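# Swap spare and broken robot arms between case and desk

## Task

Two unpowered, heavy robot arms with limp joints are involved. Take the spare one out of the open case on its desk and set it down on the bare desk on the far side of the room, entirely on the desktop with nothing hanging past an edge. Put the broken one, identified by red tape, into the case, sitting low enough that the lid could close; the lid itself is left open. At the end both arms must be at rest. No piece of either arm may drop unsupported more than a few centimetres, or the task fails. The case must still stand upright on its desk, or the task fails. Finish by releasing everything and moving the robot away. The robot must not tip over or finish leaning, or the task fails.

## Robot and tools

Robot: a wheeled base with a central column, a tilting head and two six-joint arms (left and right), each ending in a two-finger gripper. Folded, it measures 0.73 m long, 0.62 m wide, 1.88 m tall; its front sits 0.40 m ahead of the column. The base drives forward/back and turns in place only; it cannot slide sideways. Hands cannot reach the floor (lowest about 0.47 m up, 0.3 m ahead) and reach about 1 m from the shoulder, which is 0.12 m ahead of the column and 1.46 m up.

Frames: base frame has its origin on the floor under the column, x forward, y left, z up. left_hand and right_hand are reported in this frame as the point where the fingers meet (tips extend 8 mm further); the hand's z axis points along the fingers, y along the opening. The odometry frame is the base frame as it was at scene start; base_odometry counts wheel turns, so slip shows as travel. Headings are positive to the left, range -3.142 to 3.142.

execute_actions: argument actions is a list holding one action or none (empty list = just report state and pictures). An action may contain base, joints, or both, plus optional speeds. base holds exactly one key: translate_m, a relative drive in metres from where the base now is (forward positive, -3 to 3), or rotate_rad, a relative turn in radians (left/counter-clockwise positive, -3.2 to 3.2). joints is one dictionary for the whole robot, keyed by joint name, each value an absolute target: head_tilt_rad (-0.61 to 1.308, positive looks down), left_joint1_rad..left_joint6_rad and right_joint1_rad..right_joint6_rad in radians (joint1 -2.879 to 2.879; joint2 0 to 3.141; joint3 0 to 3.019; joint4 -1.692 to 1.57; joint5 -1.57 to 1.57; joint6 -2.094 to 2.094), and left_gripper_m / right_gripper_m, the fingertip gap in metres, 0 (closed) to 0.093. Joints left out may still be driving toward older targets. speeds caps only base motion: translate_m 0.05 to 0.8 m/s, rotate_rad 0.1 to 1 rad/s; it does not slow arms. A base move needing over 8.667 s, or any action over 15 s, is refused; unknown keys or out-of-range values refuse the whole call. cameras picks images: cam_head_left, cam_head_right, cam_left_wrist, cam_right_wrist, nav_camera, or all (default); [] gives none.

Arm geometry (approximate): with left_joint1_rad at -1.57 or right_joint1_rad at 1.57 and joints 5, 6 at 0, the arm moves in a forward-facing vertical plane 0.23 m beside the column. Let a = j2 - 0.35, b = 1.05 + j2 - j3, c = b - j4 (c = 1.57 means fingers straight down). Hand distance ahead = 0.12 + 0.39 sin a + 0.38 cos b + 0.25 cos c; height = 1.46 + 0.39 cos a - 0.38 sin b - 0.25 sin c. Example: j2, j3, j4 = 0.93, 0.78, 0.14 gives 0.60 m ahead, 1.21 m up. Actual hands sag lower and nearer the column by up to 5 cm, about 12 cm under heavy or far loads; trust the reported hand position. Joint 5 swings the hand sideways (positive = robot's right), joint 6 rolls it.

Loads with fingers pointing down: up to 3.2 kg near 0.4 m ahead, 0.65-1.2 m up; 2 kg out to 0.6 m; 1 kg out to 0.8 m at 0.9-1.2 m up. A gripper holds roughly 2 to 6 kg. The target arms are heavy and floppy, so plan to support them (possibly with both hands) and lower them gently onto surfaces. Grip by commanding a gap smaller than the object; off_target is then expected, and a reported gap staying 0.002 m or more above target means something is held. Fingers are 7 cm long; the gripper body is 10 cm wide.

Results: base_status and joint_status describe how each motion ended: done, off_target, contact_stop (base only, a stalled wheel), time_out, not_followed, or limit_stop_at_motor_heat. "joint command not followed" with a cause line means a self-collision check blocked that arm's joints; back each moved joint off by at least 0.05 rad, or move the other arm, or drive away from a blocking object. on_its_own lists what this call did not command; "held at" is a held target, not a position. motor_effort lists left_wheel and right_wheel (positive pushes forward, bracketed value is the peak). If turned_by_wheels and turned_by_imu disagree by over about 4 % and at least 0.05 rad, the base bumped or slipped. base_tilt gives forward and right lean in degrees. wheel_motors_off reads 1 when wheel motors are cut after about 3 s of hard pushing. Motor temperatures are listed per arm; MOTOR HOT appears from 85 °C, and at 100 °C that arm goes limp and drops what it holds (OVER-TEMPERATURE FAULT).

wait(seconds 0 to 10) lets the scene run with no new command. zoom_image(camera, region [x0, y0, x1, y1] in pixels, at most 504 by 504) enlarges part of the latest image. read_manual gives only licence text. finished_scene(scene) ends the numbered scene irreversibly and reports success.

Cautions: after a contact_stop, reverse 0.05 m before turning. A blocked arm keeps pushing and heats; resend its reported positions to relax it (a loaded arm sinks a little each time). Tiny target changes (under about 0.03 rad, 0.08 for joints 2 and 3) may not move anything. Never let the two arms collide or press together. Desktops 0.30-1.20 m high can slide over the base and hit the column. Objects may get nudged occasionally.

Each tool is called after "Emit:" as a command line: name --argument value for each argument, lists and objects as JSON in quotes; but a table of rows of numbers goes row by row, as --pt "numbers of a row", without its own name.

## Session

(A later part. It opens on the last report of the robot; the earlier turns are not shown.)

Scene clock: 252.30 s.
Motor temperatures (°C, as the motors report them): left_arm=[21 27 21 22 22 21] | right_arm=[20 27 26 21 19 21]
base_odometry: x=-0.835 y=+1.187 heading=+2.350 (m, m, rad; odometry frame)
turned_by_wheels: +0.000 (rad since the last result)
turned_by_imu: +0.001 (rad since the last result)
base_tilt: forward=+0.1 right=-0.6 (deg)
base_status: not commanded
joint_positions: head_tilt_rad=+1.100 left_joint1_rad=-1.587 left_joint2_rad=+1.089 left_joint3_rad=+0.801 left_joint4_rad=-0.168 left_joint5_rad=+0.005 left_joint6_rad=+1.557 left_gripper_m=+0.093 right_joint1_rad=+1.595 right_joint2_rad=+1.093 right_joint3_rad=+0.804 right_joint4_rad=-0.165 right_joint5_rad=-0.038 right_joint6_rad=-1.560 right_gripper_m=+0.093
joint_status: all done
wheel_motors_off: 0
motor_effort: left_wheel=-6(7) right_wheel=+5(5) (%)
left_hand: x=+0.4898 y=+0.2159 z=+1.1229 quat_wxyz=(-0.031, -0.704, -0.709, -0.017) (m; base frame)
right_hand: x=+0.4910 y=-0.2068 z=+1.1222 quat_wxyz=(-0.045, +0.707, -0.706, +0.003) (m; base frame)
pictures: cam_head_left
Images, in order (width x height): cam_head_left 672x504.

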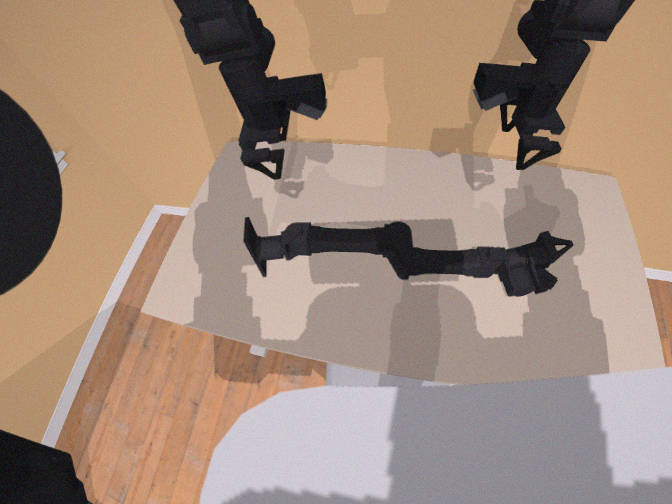

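Emit:
execute_actions --actions '[{"base":{"rotate_rad":-0.166},"speeds":{"rotate_rad":0.3}}]' --cameras '[]'

Emit:
execute_actions --actions '[{"base":{"translate_m":-1.45}}]' --cameras '[]'

Emit:
execute_actions --actions '[{"base":{"rotate_rad":1.59},"joints":{"head_tilt_rad":0.9}}]' --cameras '["cam_head_left","nav_camera"]'

Emit:
execute_actions --actions '[{"base":{"translate_m":0.45}}]' --cameras '["cam_head_left","cam_head_right","nav_camera"]'

Scene clock: 262.47 s.
Motor temperatures (°C, as the motors report them): left_arm=[21 27 20 22 22 21] | right_arm=[20 26 26 21 19 21]
base_odometry: x=-0.835 y=+1.187 heading=+2.186 (m, m, rad; odometry frame)
turned_by_wheels: -0.164 (rad since the last result)
turned_by_imu: -0.160 (rad since the last result)
base_tilt: forward=+0.1 right=-0.6 (deg)
base_status: done
joint_positions: head_tilt_rad=+1.100 left_joint1_rad=-1.587 left_joint2_rad=+1.089 left_joint3_rad=+0.801 left_joint4_rad=-0.168 left_joint5_rad=+0.005 left_joint6_rad=+1.557 left_gripper_m=+0.093 right_joint1_rad=+1.595 right_joint2_rad=+1.093 right_joint3_rad=+0.804 right_joint4_rad=-0.165 right_joint5_rad=-0.038 right_joint6_rad=-1.560 right_gripper_m=+0.093
joint_status: not commanded
wheel_motors_off: 0
motor_effort: left_wheel=+1(57) right_wheel=+0(24) (%)
left_hand: x=+0.4896 y=+0.2159 z=+1.1228 quat_wxyz=(-0.030, -0.704, -0.709, -0.017) (m; base frame)
right_hand: x=+0.4910 y=-0.2068 z=+1.1222 quat_wxyz=(-0.045, +0.707, -0.706, +0.003) (m; base frame)
pictures: none
No camera images: the call's "cameras" was empty. Leave "cameras" out to get every camera's image.

Scene clock: 266.07 s.
Motor temperatures (°C, as the motors report them): left_arm=[21 27 20 22 22 21] | right_arm=[20 26 26 21 19 21]
base_odometry: x=+0.002 y=+0.003 heading=+2.187 (m, m, rad; odometry frame)
turned_by_wheels: +0.001 (rad since the last result)
turned_by_imu: +0.003 (rad since the last result)
base_tilt: forward=+0.1 right=-0.7 (deg)
base_status: done
joint_positions: head_tilt_rad=+1.100 left_joint1_rad=-1.587 left_joint2_rad=+1.092 left_joint3_rad=+0.794 left_joint4_rad=-0.168 left_joint5_rad=+0.005 left_joint6_rad=+1.557 left_gripper_m=+0.093 right_joint1_rad=+1.595 right_joint2_rad=+1.093 right_joint3_rad=+0.798 right_joint4_rad=-0.165 right_joint5_rad=-0.038 right_joint6_rad=-1.560 right_gripper_m=+0.093
joint_status: not commanded
wheel_motors_off: 0
motor_effort: left_wheel=+0(40) right_wheel=+0(52) (%)
left_hand: x=+0.4847 y=+0.2159 z=+1.1212 quat_wxyz=(-0.027, -0.705, -0.709, -0.014) (m; base frame)
right_hand: x=+0.4872 y=-0.2069 z=+1.1216 quat_wxyz=(-0.043, +0.707, -0.706, +0.001) (m; base frame)
pictures: none
No camera images: the call's "cameras" was empty. Leave "cameras" out to get every camera's image.

Scene clock: 269.17 s.
Motor temperatures (°C, as the motors report them): left_arm=[21 26 20 22 22 21] | right_arm=[20 26 26 21 19 21]
base_odometry: x=+0.002 y=+0.003 heading=-2.507 (m, m, rad; odometry frame)
turned_by_wheels: +1.589 (rad since the last result)
turned_by_imu: +1.576 (rad since the last result)
base_tilt: forward=+0.2 right=-0.6 (deg)
base_status: done
joint_positions: head_tilt_rad=+0.915 left_joint1_rad=-1.587 left_joint2_rad=+1.092 left_joint3_rad=+0.795 left_joint4_rad=-0.168 left_joint5_rad=+0.005 left_joint6_rad=+1.557 left_gripper_m=+0.093 right_joint1_rad=+1.595 right_joint2_rad=+1.093 right_joint3_rad=+0.798 right_joint4_rad=-0.165 right_joint5_rad=-0.038 right_joint6_rad=-1.560 right_gripper_m=+0.093
joint_status: all done
wheel_motors_off: 0
motor_effort: left_wheel=-4(39) right_wheel=+4(49) (%)
left_hand: x=+0.4850 y=+0.2159 z=+1.1212 quat_wxyz=(-0.027, -0.705, -0.709, -0.014) (m; base frame)
right_hand: x=+0.4872 y=-0.2069 z=+1.1216 quat_wxyz=(-0.043, +0.707, -0.706, +0.001) (m; base frame)
pictures: cam_head_left, nav_camera
Images, in order (width x height): cam_head_left 672x504, nav_camera 672x504.

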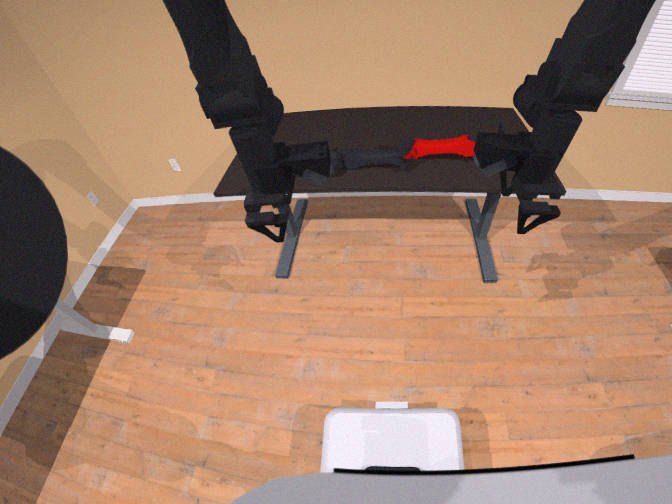

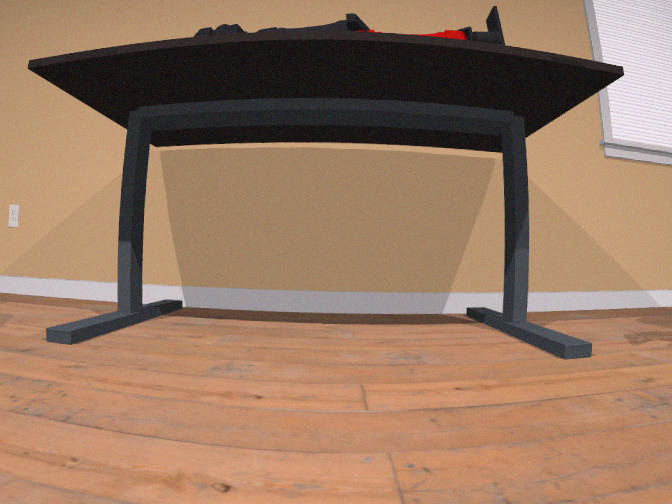

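Scene clock: 271.40 s.
Motor temperatures (°C, as the motors report them): left_arm=[21 26 20 22 22 21] | right_arm=[20 26 26 21 19 21]
base_odometry: x=-0.360 y=-0.264 heading=-2.507 (m, m, rad; odometry frame)
turned_by_wheels: +0.000 (rad since the last result)
turned_by_imu: +0.001 (rad since the last result)
base_tilt: forward=+0.2 right=-0.6 (deg)
base_status: done
joint_positions: head_tilt_rad=+0.914 left_joint1_rad=-1.587 left_joint2_rad=+1.094 left_joint3_rad=+0.799 left_joint4_rad=-0.168 left_joint5_rad=+0.005 left_joint6_rad=+1.557 left_gripper_m=+0.093 right_joint1_rad=+1.595 right_joint2_rad=+1.093 right_joint3_rad=+0.801 right_joint4_rad=-0.165 right_joint5_rad=-0.038 right_joint6_rad=-1.560 right_gripper_m=+0.093
joint_status: not commanded
wheel_motors_off: 0
motor_effort: left_wheel=+0(57) right_wheel=+0(53) (%)
left_hand: x=+0.4868 y=+0.2158 z=+1.1208 quat_wxyz=(-0.028, -0.705, -0.709, -0.014) (m; base frame)
right_hand: x=+0.4887 y=-0.2069 z=+1.1217 quat_wxyz=(-0.044, +0.707, -0.706, +0.002) (m; base frame)
pictures: cam_head_left, cam_head_right, nav_camera
Images, in order (width x height): cam_head_left 672x504, cam_head_right 672x504, nav_camera 672x504.

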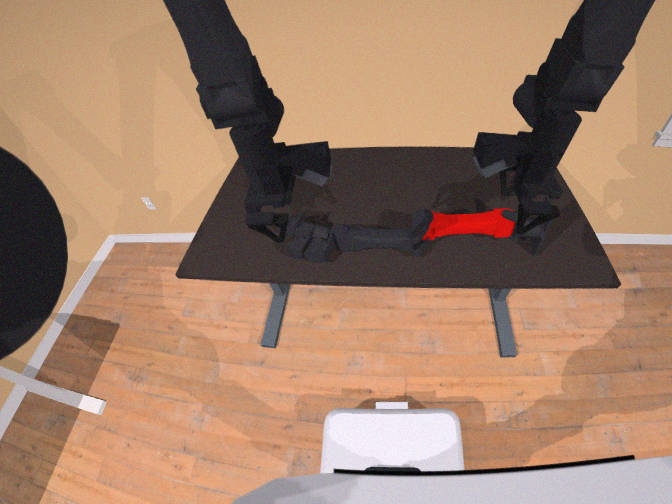

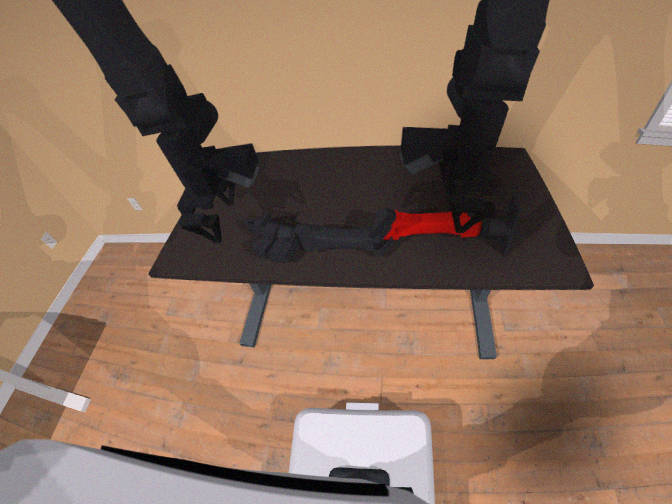

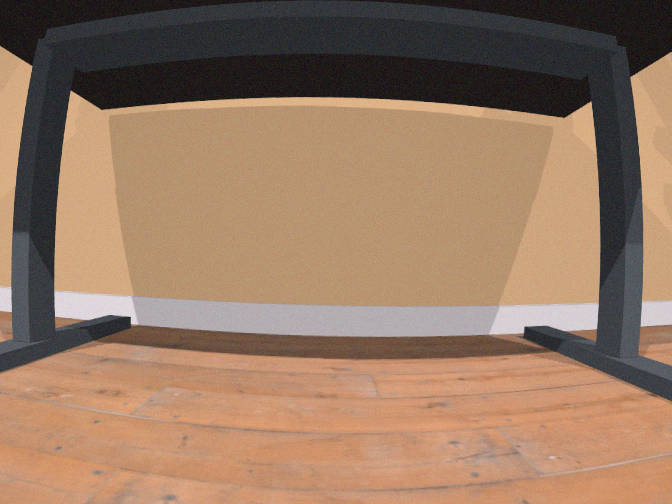

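Emit:
execute_actions --actions '[{"base":{"rotate_rad":-0.3}}]' --cameras '[]'

Emit:
execute_actions --actions '[{"base":{"translate_m":0.25}}]' --cameras '[]'

Emit:
execute_actions --actions '[{"base":{"rotate_rad":0.28},"joints":{"head_tilt_rad":1.15,"left_joint1_rad":-1.64,"right_joint1_rad":1.64}}]' --cameras '[]'

Emit:
execute_actions --actions '[{"base":{"translate_m":0.13},"joints":{"left_joint2_rad":1.5,"left_joint3_rad":1.0,"right_joint2_rad":1.5,"right_joint3_rad":1.0,"left_joint4_rad":0,"right_joint4_rad":0}}]'

Scene clock: 278.93 s.
Motor temperatures (°C, as the motors report them): left_arm=[21 26 20 22 22 21] | right_arm=[20 26 26 21 18 21]
base_odometry: x=-0.360 y=-0.264 heading=-2.806 (m, m, rad; odometry frame)
turned_by_wheels: -0.299 (rad since the last result)
turned_by_imu: -0.292 (rad since the last result)
base_tilt: forward=+0.1 right=-0.7 (deg)
base_status: done
joint_positions: head_tilt_rad=+0.914 left_joint1_rad=-1.587 left_joint2_rad=+1.094 left_joint3_rad=+0.799 left_joint4_rad=-0.168 left_joint5_rad=+0.005 left_joint6_rad=+1.557 left_gripper_m=+0.093 right_joint1_rad=+1.595 right_joint2_rad=+1.093 right_joint3_rad=+0.801 right_joint4_rad=-0.165 right_joint5_rad=-0.038 right_joint6_rad=-1.560 right_gripper_m=+0.093
joint_status: not commanded
wheel_motors_off: 0
motor_effort: left_wheel=+1(42) right_wheel=-2(49) (%)
left_hand: x=+0.4868 y=+0.2158 z=+1.1208 quat_wxyz=(-0.028, -0.705, -0.709, -0.014) (m; base frame)
right_hand: x=+0.4887 y=-0.2069 z=+1.1217 quat_wxyz=(-0.044, +0.707, -0.706, +0.002) (m; base frame)
pictures: none
No camera images: the call's "cameras" was empty. Leave "cameras" out to get every camera's image.

Scene clock: 280.80 s.
Motor temperatures (°C, as the motors report them): left_arm=[21 26 20 22 22 21] | right_arm=[20 26 26 21 18 21]
base_odometry: x=-0.596 y=-0.346 heading=-2.807 (m, m, rad; odometry frame)
turned_by_wheels: -0.001 (rad since the last result)
turned_by_imu: -0.001 (rad since the last result)
base_tilt: forward=+0.2 right=-0.6 (deg)
base_status: done
joint_positions: head_tilt_rad=+0.914 left_joint1_rad=-1.587 left_joint2_rad=+1.095 left_joint3_rad=+0.798 left_joint4_rad=-0.168 left_joint5_rad=+0.005 left_joint6_rad=+1.557 left_gripper_m=+0.093 right_joint1_rad=+1.595 right_joint2_rad=+1.093 right_joint3_rad=+0.800 right_joint4_rad=-0.165 right_joint5_rad=-0.038 right_joint6_rad=-1.560 right_gripper_m=+0.093
joint_status: not commanded
wheel_motors_off: 0
motor_effort: left_wheel=-1(60) right_wheel=+2(54) (%)
left_hand: x=+0.4863 y=+0.2158 z=+1.1205 quat_wxyz=(-0.028, -0.705, -0.709, -0.014) (m; base frame)
right_hand: x=+0.4885 y=-0.2069 z=+1.1217 quat_wxyz=(-0.044, +0.707, -0.706, +0.002) (m; base frame)
pictures: none
No camera images: the call's "cameras" was empty. Leave "cameras" out to get every camera's image.

Scene clock: 282.37 s.
Motor temperatures (°C, as the motors report them): left_arm=[21 26 20 22 22 21] | right_arm=[20 26 26 21 18 21]
base_odometry: x=-0.597 y=-0.346 heading=-2.528 (m, m, rad; odometry frame)
turned_by_wheels: +0.279 (rad since the last result)
turned_by_imu: +0.275 (rad since the last result)
base_tilt: forward=+0.1 right=-0.6 (deg)
base_status: done
joint_positions: head_tilt_rad=+1.148 left_joint1_rad=-1.639 left_joint2_rad=+1.095 left_joint3_rad=+0.798 left_joint4_rad=-0.168 left_joint5_rad=+0.006 left_joint6_rad=+1.557 left_gripper_m=+0.093 right_joint1_rad=+1.632 right_joint2_rad=+1.093 right_joint3_rad=+0.800 right_joint4_rad=-0.165 right_joint5_rad=-0.038 right_joint6_rad=-1.560 right_gripper_m=+0.093
joint_status: all done
wheel_motors_off: 0
motor_effort: left_wheel=-2(55) right_wheel=+0(34) (%)
left_hand: x=+0.4857 y=+0.1899 z=+1.1215 quat_wxyz=(-0.044, -0.713, -0.700, +0.003) (m; base frame)
right_hand: x=+0.4880 y=-0.1886 z=+1.1225 quat_wxyz=(-0.055, +0.713, -0.699, -0.010) (m; base frame)
pictures: none
No camera images: the call's "cameras" was empty. Leave "cameras" out to get every camera's image.

Scene clock: 283.90 s.
Motor temperatures (°C, as the motors report them): left_arm=[21 26 20 22 22 21] | right_arm=[20 26 26 21 18 21]
base_odometry: x=-0.703 y=-0.421 heading=-2.527 (m, m, rad; odometry frame)
turned_by_wheels: +0.001 (rad since the last result)
turned_by_imu: +0.002 (rad since the last result)
base_tilt: forward=+0.2 right=-0.6 (deg)
base_status: done
joint_positions: head_tilt_rad=+1.149 left_joint1_rad=-1.639 left_joint2_rad=+1.508 left_joint3_rad=+1.002 left_joint4_rad=+0.002 left_joint5_rad=+0.006 left_joint6_rad=+1.557 left_gripper_m=+0.093 right_joint1_rad=+1.633 right_joint2_rad=+1.509 right_joint3_rad=+1.001 right_joint4_rad=-0.004 right_joint5_rad=-0.038 right_joint6_rad=-1.560 right_gripper_m=+0.093
joint_status: all done
wheel_motors_off: 0
motor_effort: left_wheel=+1(58) right_wheel=-1(51) (%)
left_hand: x=+0.4873 y=+0.1817 z=+0.9826 quat_wxyz=(-0.030, -0.714, -0.700, +0.016) (m; base frame)
right_hand: x=+0.4851 y=-0.1810 z=+0.9826 quat_wxyz=(-0.036, +0.713, -0.699, -0.029) (m; base frame)
pictures: cam_head_left, cam_head_right, cam_left_wrist, cam_right_wrist, nav_camera
Images, in order (width x height): cam_head_left 672x504, cam_head_right 672x504, cam_left_wrist 672x504, cam_right_wrist 672x504, nav_camera 672x504.

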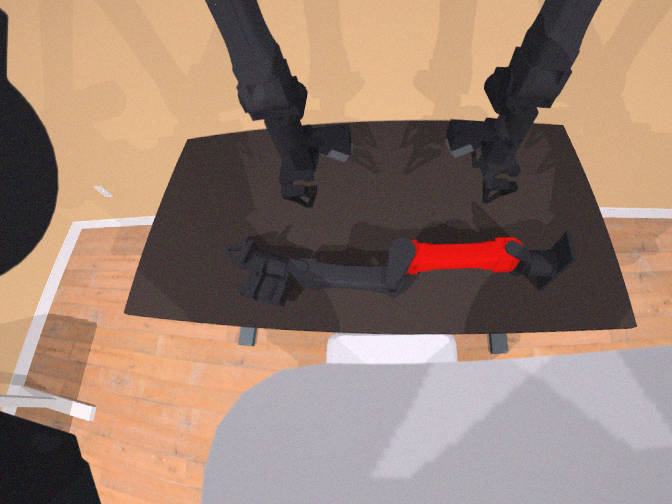

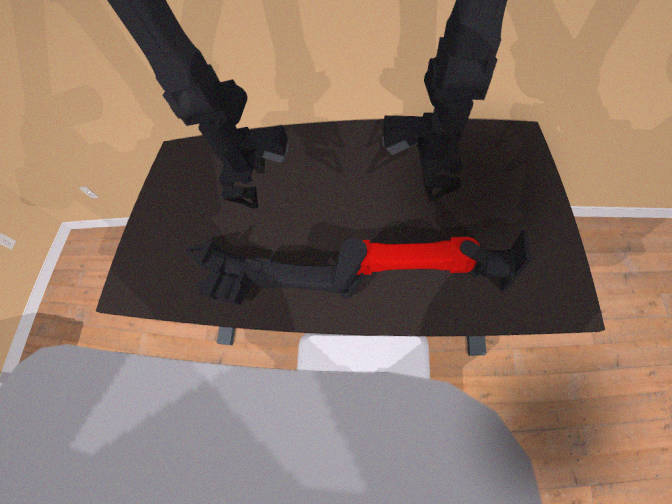

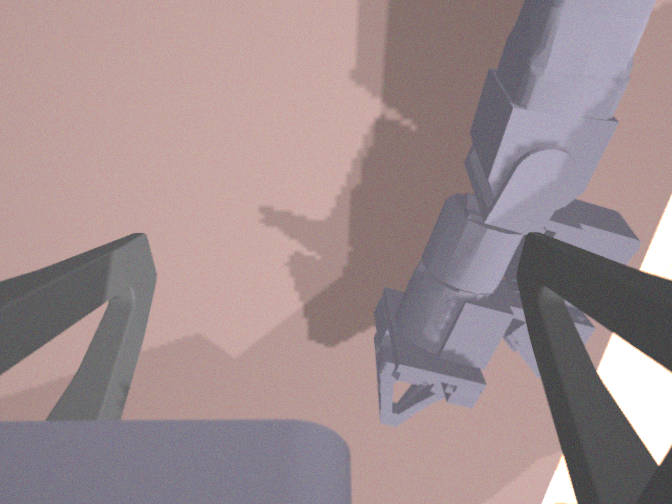

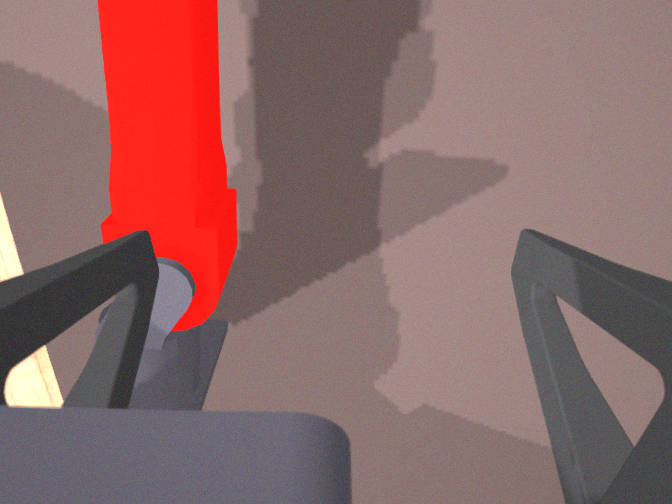

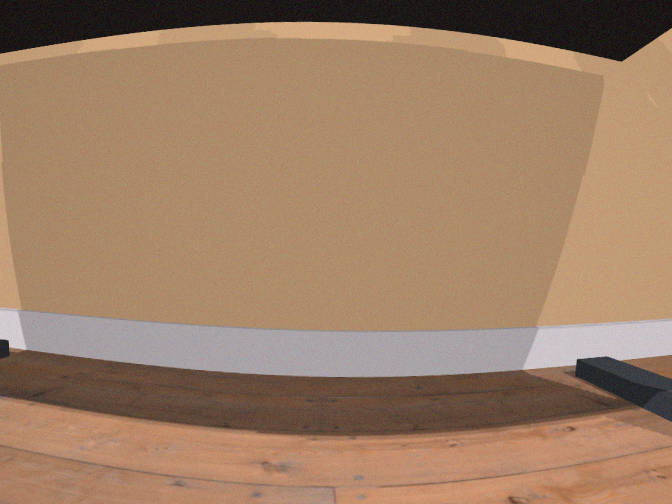

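Emit:
execute_actions --actions '[{"base":{"translate_m":0.07},"joints":{"left_joint1_rad":-1.69,"left_joint6_rad":1.75,"left_joint3_rad":0.9,"right_joint3_rad":0.95,"left_joint4_rad":0.1,"right_joint4_rad":0.06}}]' --cameras '[]'

Emit:
execute_actions --actions '[{"joints":{"left_joint2_rad":1.74,"left_joint3_rad":1.02,"right_joint2_rad":1.73,"right_joint3_rad":1.09,"left_joint4_rad":0.2,"right_joint4_rad":0.12}}]' --cameras '["cam_head_left","cam_left_wrist","cam_right_wrist"]'

Scene clock: 297.53 s.
Motor temperatures (°C, as the motors report them): left_arm=[21 27 20 22 22 21] | right_arm=[20 26 26 21 18 21]
base_odometry: x=-0.760 y=-0.462 heading=-2.525 (m, m, rad; odometry frame)
turned_by_wheels: +0.001 (rad since the last result)
turned_by_imu: +0.003 (rad since the last result)
base_tilt: forward=+0.1 right=-0.7 (deg)
base_status: done
joint_positions: head_tilt_rad=+1.150 left_joint1_rad=-1.686 left_joint2_rad=+1.505 left_joint3_rad=+0.904 left_joint4_rad=+0.095 left_joint5_rad=+0.006 left_joint6_rad=+1.737 left_gripper_m=+0.093 right_joint1_rad=+1.633 right_joint2_rad=+1.508 right_joint3_rad=+0.952 right_joint4_rad=+0.049 right_joint5_rad=-0.038 right_joint6_rad=-1.560 right_gripper_m=+0.093
joint_status: all done
wheel_motors_off: 0
motor_effort: left_wheel=+2(51) right_wheel=-1(42) (%)
left_hand: x=+0.4492 y=+0.1550 z=+0.9872 quat_wxyz=(-0.046, -0.780, -0.623, +0.028) (m; base frame)
right_hand: x=+0.4681 y=-0.1813 z=+0.9831 quat_wxyz=(-0.038, +0.713, -0.699, -0.027) (m; base frame)
pictures: none
No camera images: the call's "cameras" was empty. Leave "cameras" out to get every camera's image.

Scene clock: 298.77 s.
Motor temperatures (°C, as the motors report them): left_arm=[21 27 20 22 22 21] | right_arm=[20 26 26 21 18 21]
base_odometry: x=-0.760 y=-0.462 heading=-2.525 (m, m, rad; odometry frame)
turned_by_wheels: +0.000 (rad since the last result)
turned_by_imu: +0.001 (rad since the last result)
base_tilt: forward=+0.1 right=-0.7 (deg)
base_status: not commanded
joint_positions: head_tilt_rad=+1.150 left_joint1_rad=-1.686 left_joint2_rad=+1.750 left_joint3_rad=+1.019 left_joint4_rad=+0.201 left_joint5_rad=+0.006 left_joint6_rad=+1.737 left_gripper_m=+0.093 right_joint1_rad=+1.633 right_joint2_rad=+1.736 right_joint3_rad=+1.087 right_joint4_rad=+0.115 right_joint5_rad=-0.038 right_joint6_rad=-1.560 right_gripper_m=+0.093
joint_status: all done
wheel_motors_off: 0
motor_effort: left_wheel=+2(3) right_wheel=-1(3) (%)
left_hand: x=+0.4207 y=+0.1484 z=+0.9043 quat_wxyz=(-0.038, -0.781, -0.623, +0.037) (m; base frame)
right_hand: x=+0.4509 y=-0.1775 z=+0.9022 quat_wxyz=(-0.028, +0.714, -0.699, -0.037) (m; base frame)
pictures: cam_head_left, cam_left_wrist, cam_right_wrist
Images, in order (width x height): cam_head_left 672x504, cam_left_wrist 672x504, cam_right_wrist 672x504.

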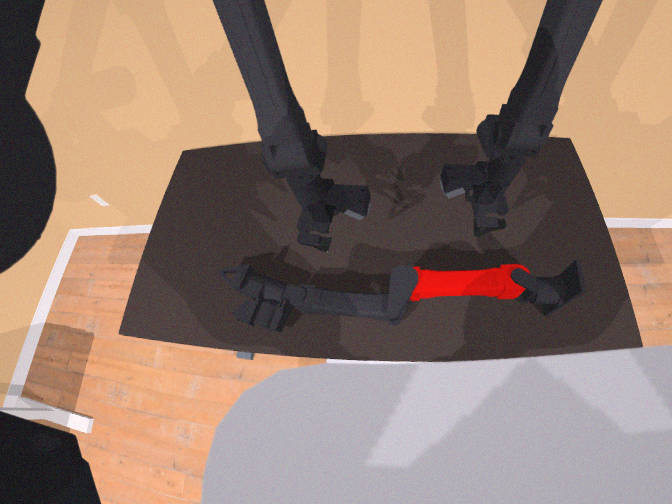

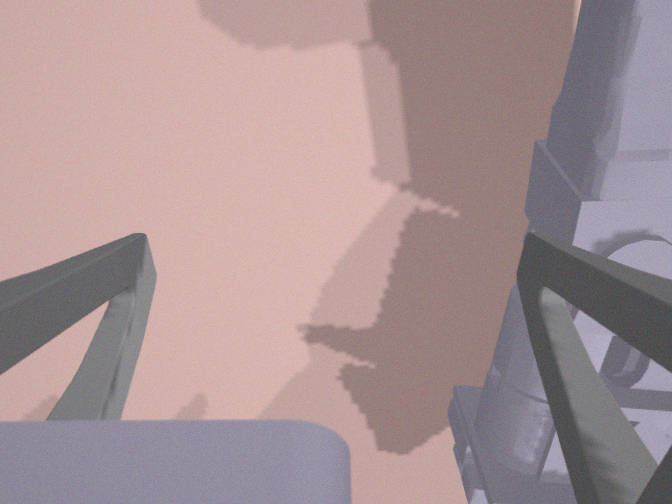

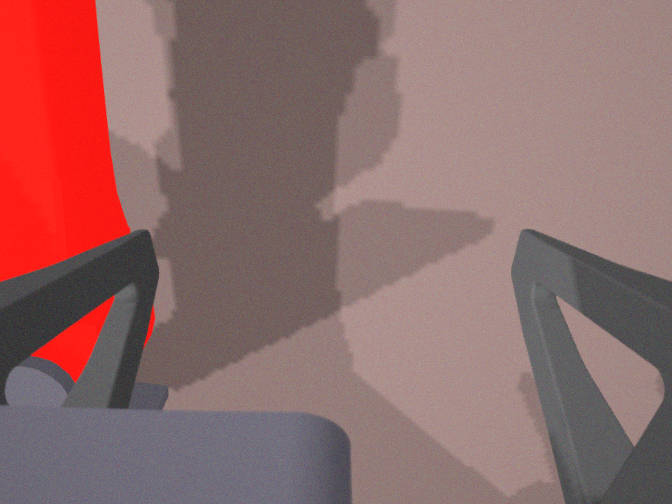

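Emit:
execute_actions --actions '[{"base":{"translate_m":0.08},"speeds":{"translate_m":0.1},"joints":{"left_joint2_rad":1.76,"left_joint3_rad":0.94,"right_joint3_rad":1.0,"left_joint4_rad":0.31,"right_joint4_rad":0.23}}]' --cameras '["cam_head_left","cam_left_wrist","cam_right_wrist"]'

Scene clock: 306.93 s.
Motor temperatures (°C, as the motors report them): left_arm=[21 27 20 22 22 20] | right_arm=[20 26 26 21 18 21]
base_odometry: x=-0.826 y=-0.508 heading=-2.524 (m, m, rad; odometry frame)
turned_by_wheels: +0.001 (rad since the last result)
turned_by_imu: +0.003 (rad since the last result)
base_tilt: forward=+0.1 right=-0.5 (deg)
base_status: done
joint_positions: head_tilt_rad=+1.150 left_joint1_rad=-1.686 left_joint2_rad=+1.754 left_joint3_rad=+0.945 left_joint4_rad=+0.303 left_joint5_rad=+0.006 left_joint6_rad=+1.737 left_gripper_m=+0.093 right_joint1_rad=+1.633 right_joint2_rad=+1.736 right_joint3_rad=+1.002 right_joint4_rad=+0.217 right_joint5_rad=-0.038 right_joint6_rad=-1.560 right_gripper_m=+0.093
joint_status: all done
wheel_motors_off: 0
motor_effort: left_wheel=+1(40) right_wheel=+0(38) (%)
left_hand: x=+0.3979 y=+0.1503 z=+0.9099 quat_wxyz=(-0.046, -0.780, -0.623, +0.028) (m; base frame)
right_hand: x=+0.4232 y=-0.1786 z=+0.9076 quat_wxyz=(-0.034, +0.714, -0.699, -0.030) (m; base frame)
pictures: cam_head_left, cam_left_wrist, cam_right_wrist
Images, in order (width x height): cam_head_left 672x504, cam_left_wrist 672x504, cam_right_wrist 672x504.

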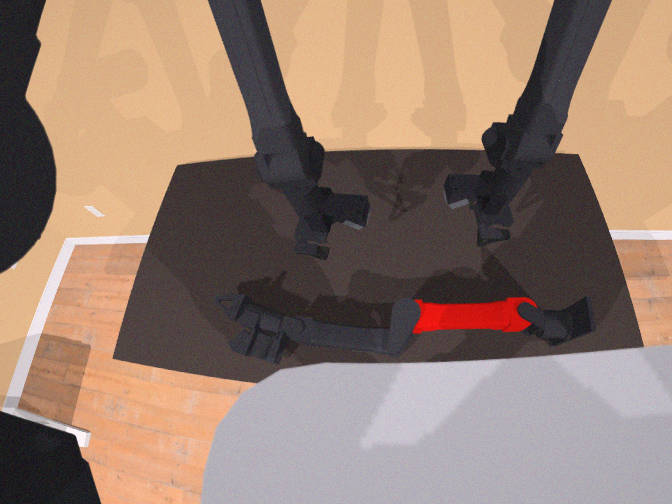

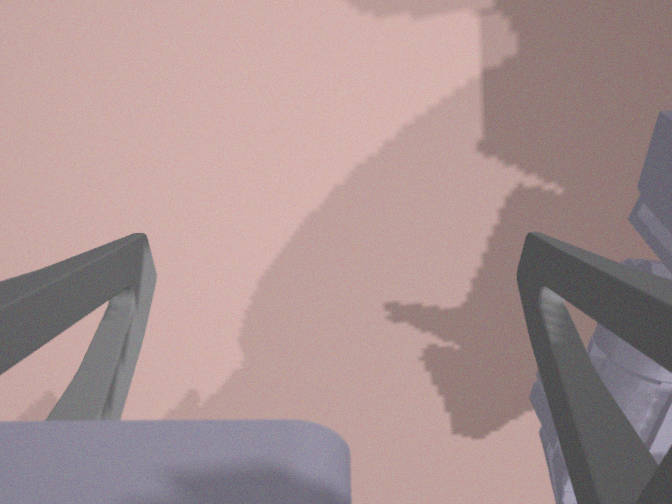

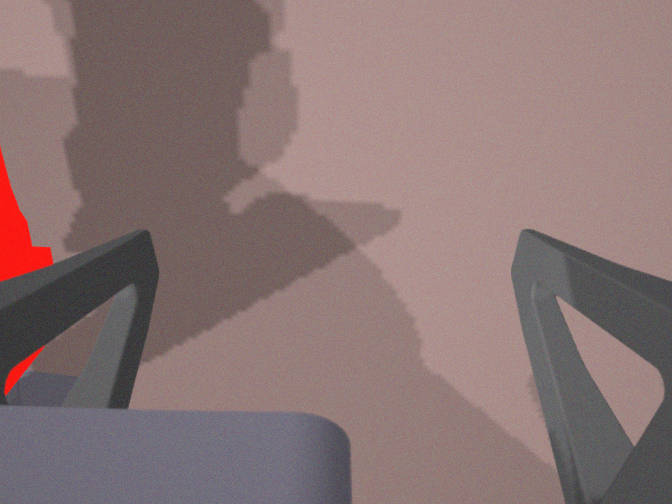

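Emit:
execute_actions --actions '[{"base":{"translate_m":-0.19},"speeds":{"translate_m":0.2},"joints":{"left_joint2_rad":1.74,"left_joint3_rad":1.0,"right_joint3_rad":1.07,"left_joint4_rad":0.2,"right_joint4_rad":0.12}}]' --cameras '["cam_head_left","cam_left_wrist","cam_right_wrist"]'

Scene clock: 314.53 s.
Motor temperatures (°C, as the motors report them): left_arm=[21 26 20 22 22 20] | right_arm=[20 26 26 21 18 21]
base_odometry: x=-0.671 y=-0.398 heading=-2.527 (m, m, rad; odometry frame)
turned_by_wheels: -0.002 (rad since the last result)
turned_by_imu: +0.000 (rad since the last result)
base_tilt: forward=+0.1 right=-0.5 (deg)
base_status: done
joint_positions: head_tilt_rad=+1.150 left_joint1_rad=-1.686 left_joint2_rad=+1.739 left_joint3_rad=+1.002 left_joint4_rad=+0.206 left_joint5_rad=+0.006 left_joint6_rad=+1.737 left_gripper_m=+0.093 right_joint1_rad=+1.633 right_joint2_rad=+1.734 right_joint3_rad=+1.070 right_joint4_rad=+0.134 right_joint5_rad=-0.038 right_joint6_rad=-1.560 right_gripper_m=+0.093
joint_status: all done
wheel_motors_off: 0
motor_effort: left_wheel=-1(42) right_wheel=+2(47) (%)
left_hand: x=+0.4172 y=+0.1490 z=+0.9090 quat_wxyz=(-0.038, -0.781, -0.623, +0.037) (m; base frame)
right_hand: x=+0.4459 y=-0.1777 z=+0.9037 quat_wxyz=(-0.029, +0.714, -0.699, -0.035) (m; base frame)
pictures: cam_head_left, cam_left_wrist, cam_right_wrist
Images, in order (width x height): cam_head_left 672x504, cam_left_wrist 672x504, cam_right_wrist 672x504.

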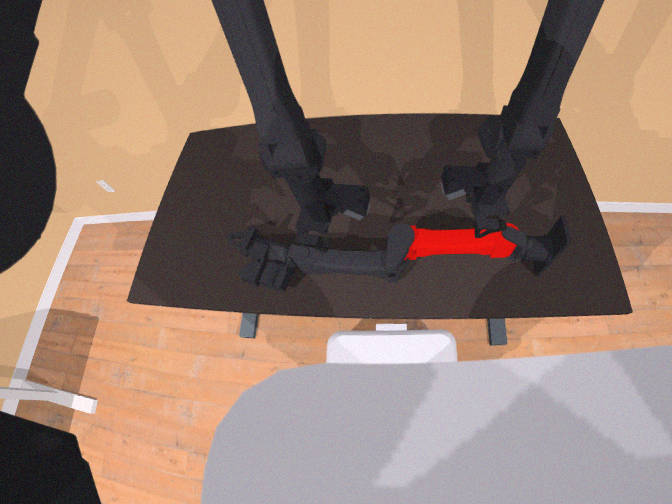

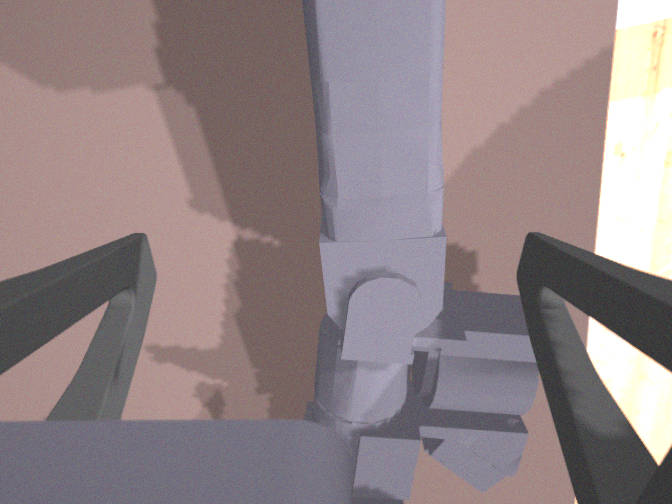

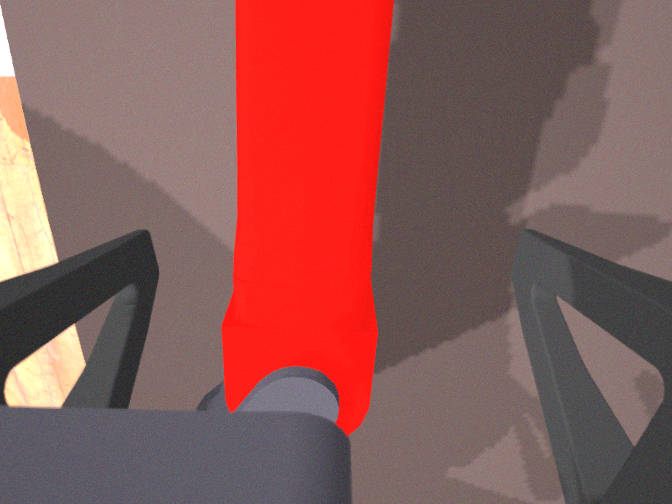

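Emit:
execute_actions --actions '[{"base":{"translate_m":-0.015},"speeds":{"translate_m":0.1},"joints":{"left_joint6_rad":1.65,"left_joint2_rad":1.84,"left_joint3_rad":1.09,"right_joint2_rad":1.83,"right_joint3_rad":1.15,"left_joint4_rad":0.23,"right_joint4_rad":0.15}}]' --cameras '["cam_left_wrist","cam_right_wrist"]'

Emit:
execute_actions --actions '[{"joints":{"left_joint2_rad":1.94,"left_joint3_rad":1.18,"right_joint2_rad":1.93,"right_joint3_rad":1.24,"left_joint4_rad":0.25,"right_joint4_rad":0.17}}]' --cameras '["cam_left_wrist","cam_right_wrist"]'

Scene clock: 321.67 s.
Motor temperatures (°C, as the motors report them): left_arm=[21 26 20 22 22 20] | right_arm=[20 26 26 21 18 21]
base_odometry: x=-0.658 y=-0.390 heading=-2.529 (m, m, rad; odometry frame)
turned_by_wheels: -0.002 (rad since the last result)
turned_by_imu: +0.000 (rad since the last result)
base_tilt: forward=+0.1 right=-0.6 (deg)
base_status: done
joint_positions: head_tilt_rad=+1.150 left_joint1_rad=-1.686 left_joint2_rad=+1.845 left_joint3_rad=+1.091 left_joint4_rad=+0.225 left_joint5_rad=+0.006 left_joint6_rad=+1.660 left_gripper_m=+0.093 right_joint1_rad=+1.633 right_joint2_rad=+1.821 right_joint3_rad=+1.150 right_joint4_rad=+0.141 right_joint5_rad=-0.038 right_joint6_rad=-1.560 right_gripper_m=+0.093
joint_status: all done
wheel_motors_off: 0
motor_effort: left_wheel=-1(55) right_wheel=+2(48) (%)
left_hand: x=+0.4172 y=+0.1452 z=+0.8703 quat_wxyz=(-0.037, -0.756, -0.652, +0.037) (m; base frame)
right_hand: x=+0.4479 y=-0.1759 z=+0.8708 quat_wxyz=(-0.029, +0.714, -0.699, -0.035) (m; base frame)
pictures: cam_left_wrist, cam_right_wrist
Images, in order (width x height): cam_left_wrist 672x504, cam_right_wrist 672x504.

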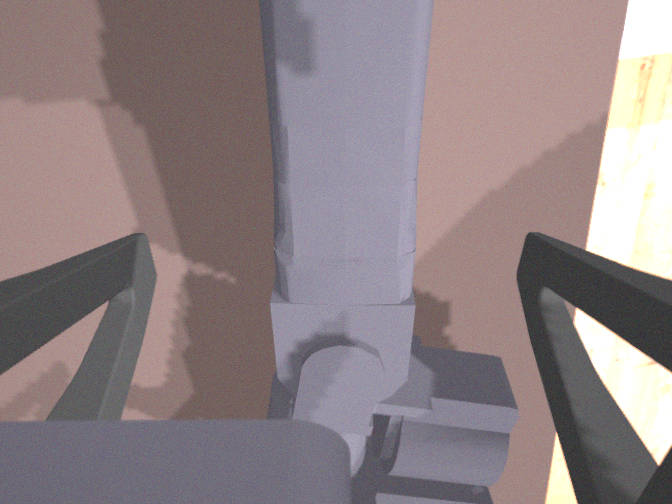

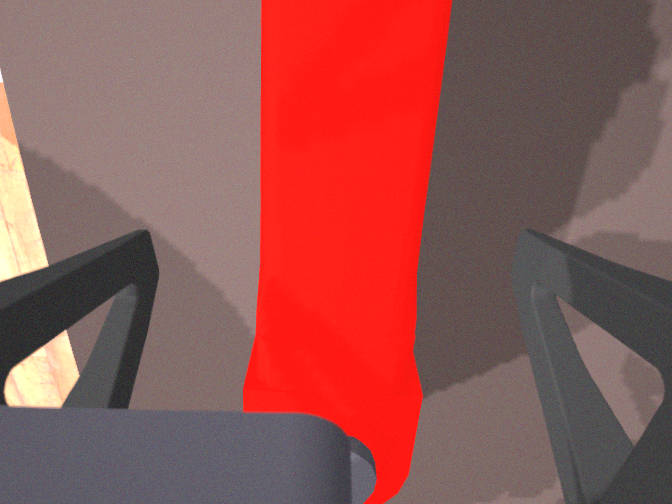

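Scene clock: 322.47 s.
Motor temperatures (°C, as the motors report them): left_arm=[21 26 20 22 22 20] | right_arm=[20 26 26 21 18 21]
base_odometry: x=-0.658 y=-0.390 heading=-2.529 (m, m, rad; odometry frame)
turned_by_wheels: +0.000 (rad since the last result)
turned_by_imu: +0.000 (rad since the last result)
base_tilt: forward=+0.2 right=-0.6 (deg)
base_status: not commanded
joint_positions: head_tilt_rad=+1.150 left_joint1_rad=-1.686 left_joint2_rad=+1.938 left_joint3_rad=+1.184 left_joint4_rad=+0.245 left_joint5_rad=+0.006 left_joint6_rad=+1.660 left_gripper_m=+0.093 right_joint1_rad=+1.633 right_joint2_rad=+1.918 right_joint3_rad=+1.241 right_joint4_rad=+0.160 right_joint5_rad=-0.038 right_joint6_rad=-1.560 right_gripper_m=+0.093
joint_status: all done
wheel_motors_off: 0
motor_effort: left_wheel=-1(2) right_wheel=+2(3) (%)
left_hand: x=+0.4228 y=+0.1413 z=+0.8347 quat_wxyz=(-0.044, -0.756, -0.653, +0.030) (m; base frame)
right_hand: x=+0.4509 y=-0.1738 z=+0.8340 quat_wxyz=(-0.034, +0.714, -0.699, -0.030) (m; base frame)
pictures: cam_left_wrist, cam_right_wrist
Images, in order (width x height): cam_left_wrist 672x504, cam_right_wrist 672x504.

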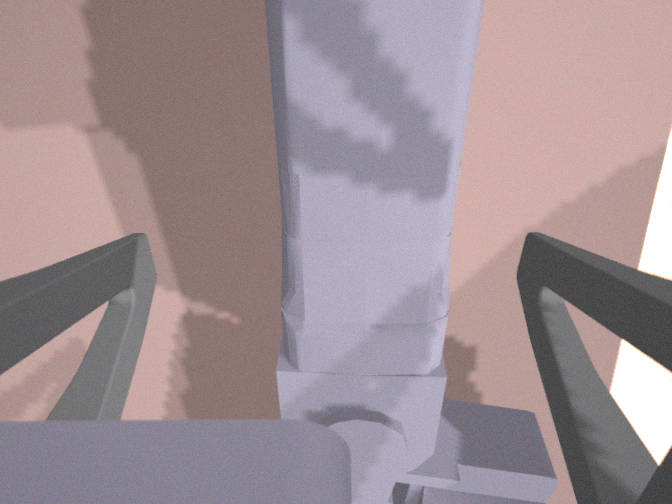

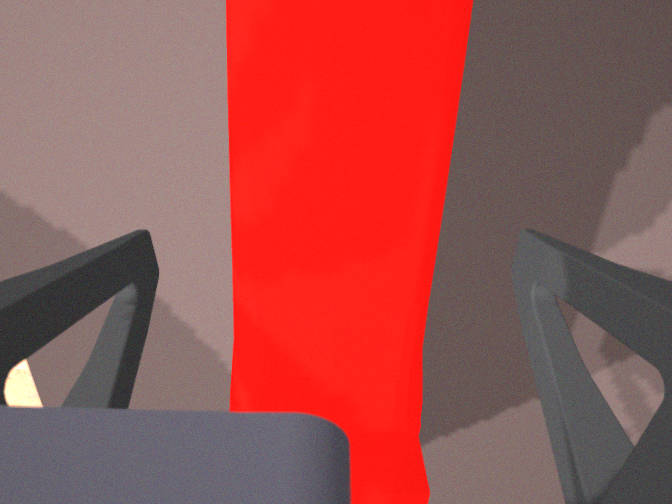

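Emit:
execute_actions --actions '[{"joints":{"left_joint2_rad":2.06,"left_joint3_rad":1.28,"right_joint2_rad":2.03,"right_joint3_rad":1.33}}]' --cameras '["cam_left_wrist","cam_right_wrist"]'

Emit:
execute_actions --actions '[{"joints":{"left_joint2_rad":2.18,"left_joint3_rad":1.4,"right_joint2_rad":2.12,"right_joint3_rad":1.43}}]' --cameras '["cam_left_wrist","cam_right_wrist"]'

Scene clock: 328.40 s.
Motor temperatures (°C, as the motors report them): left_arm=[21 26 20 22 22 20] | right_arm=[20 26 26 21 18 21]
base_odometry: x=-0.658 y=-0.390 heading=-2.529 (m, m, rad; odometry frame)
turned_by_wheels: +0.000 (rad since the last result)
turned_by_imu: +0.002 (rad since the last result)
base_tilt: forward=+0.2 right=-0.6 (deg)
base_status: not commanded
joint_positions: head_tilt_rad=+1.150 left_joint1_rad=-1.686 left_joint2_rad=+2.068 left_joint3_rad=+1.281 left_joint4_rad=+0.244 left_joint5_rad=+0.006 left_joint6_rad=+1.660 left_gripper_m=+0.093 right_joint1_rad=+1.633 right_joint2_rad=+2.021 right_joint3_rad=+1.331 right_joint4_rad=+0.161 right_joint5_rad=-0.038 right_joint6_rad=-1.560 right_gripper_m=+0.093
joint_status: all done
wheel_motors_off: 0
motor_effort: left_wheel=-2(3) right_wheel=+3(3) (%)
left_hand: x=+0.3970 y=+0.1381 z=+0.7881 quat_wxyz=(-0.032, -0.756, -0.652, +0.043) (m; base frame)
right_hand: x=+0.4412 y=-0.1720 z=+0.7955 quat_wxyz=(-0.030, +0.714, -0.699, -0.035) (m; base frame)
pictures: cam_left_wrist, cam_right_wrist
Images, in order (width x height): cam_left_wrist 672x504, cam_right_wrist 672x504.

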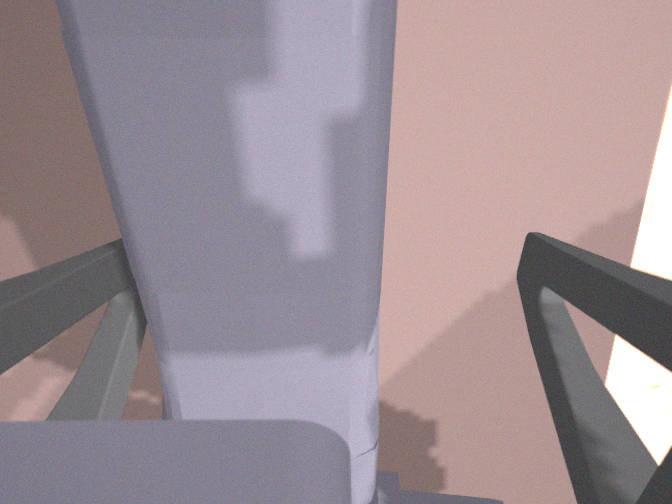

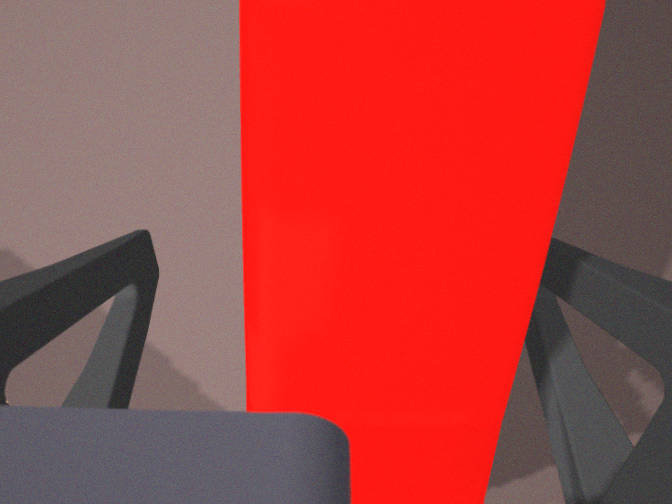

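Scene clock: 329.17 s.
Motor temperatures (°C, as the motors report them): left_arm=[21 26 20 22 22 20] | right_arm=[20 26 26 21 18 21]
base_odometry: x=-0.658 y=-0.390 heading=-2.529 (m, m, rad; odometry frame)
turned_by_wheels: +0.000 (rad since the last result)
turned_by_imu: +0.000 (rad since the last result)
base_tilt: forward=+0.2 right=-0.5 (deg)
base_status: not commanded
joint_positions: head_tilt_rad=+1.150 left_joint1_rad=-1.686 left_joint2_rad=+2.171 left_joint3_rad=+1.404 left_joint4_rad=+0.246 left_joint5_rad=+0.005 left_joint6_rad=+1.660 left_gripper_m=+0.093 right_joint1_rad=+1.641 right_joint2_rad=+2.071 right_joint3_rad=+1.422 right_joint4_rad=+0.161 right_joint5_rad=-0.033 right_joint6_rad=-1.561 right_gripper_m=+0.093
joint_status: all done
wheel_motors_off: 0
motor_effort: left_wheel=-2(3) right_wheel=+3(3) (%)
left_hand: x=+0.4017 y=+0.1338 z=+0.7474 quat_wxyz=(-0.039, -0.756, -0.652, +0.035) (m; base frame)
right_hand: x=+0.4635 y=-0.1649 z=+0.7746 quat_wxyz=(-0.045, +0.715, -0.697, -0.022) (m; base frame)
pictures: cam_left_wrist, cam_right_wrist
Images, in order (width x height): cam_left_wrist 672x504, cam_right_wrist 672x504.

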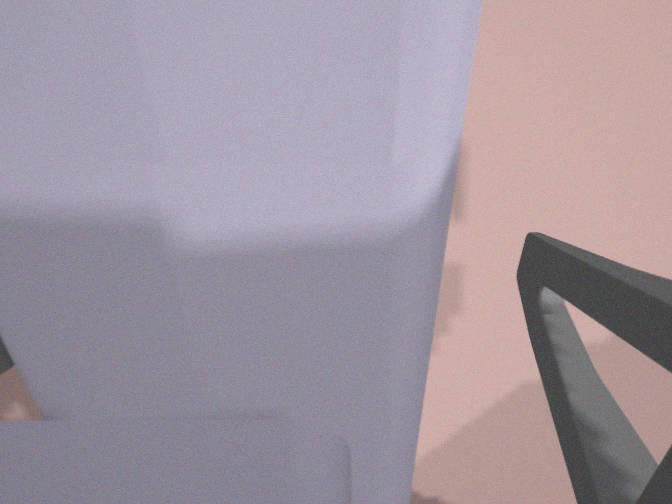

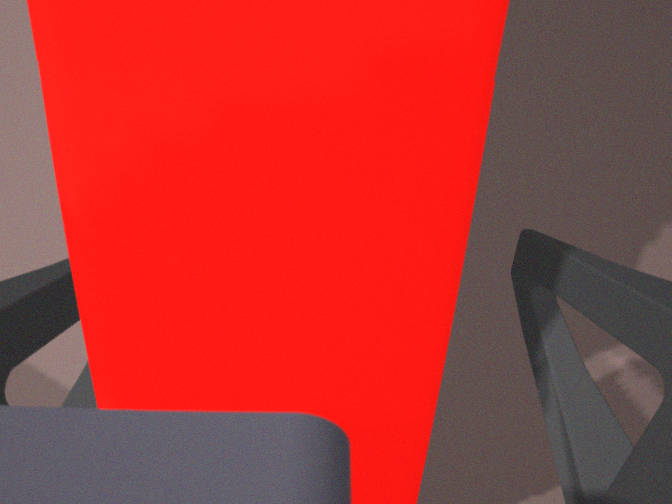

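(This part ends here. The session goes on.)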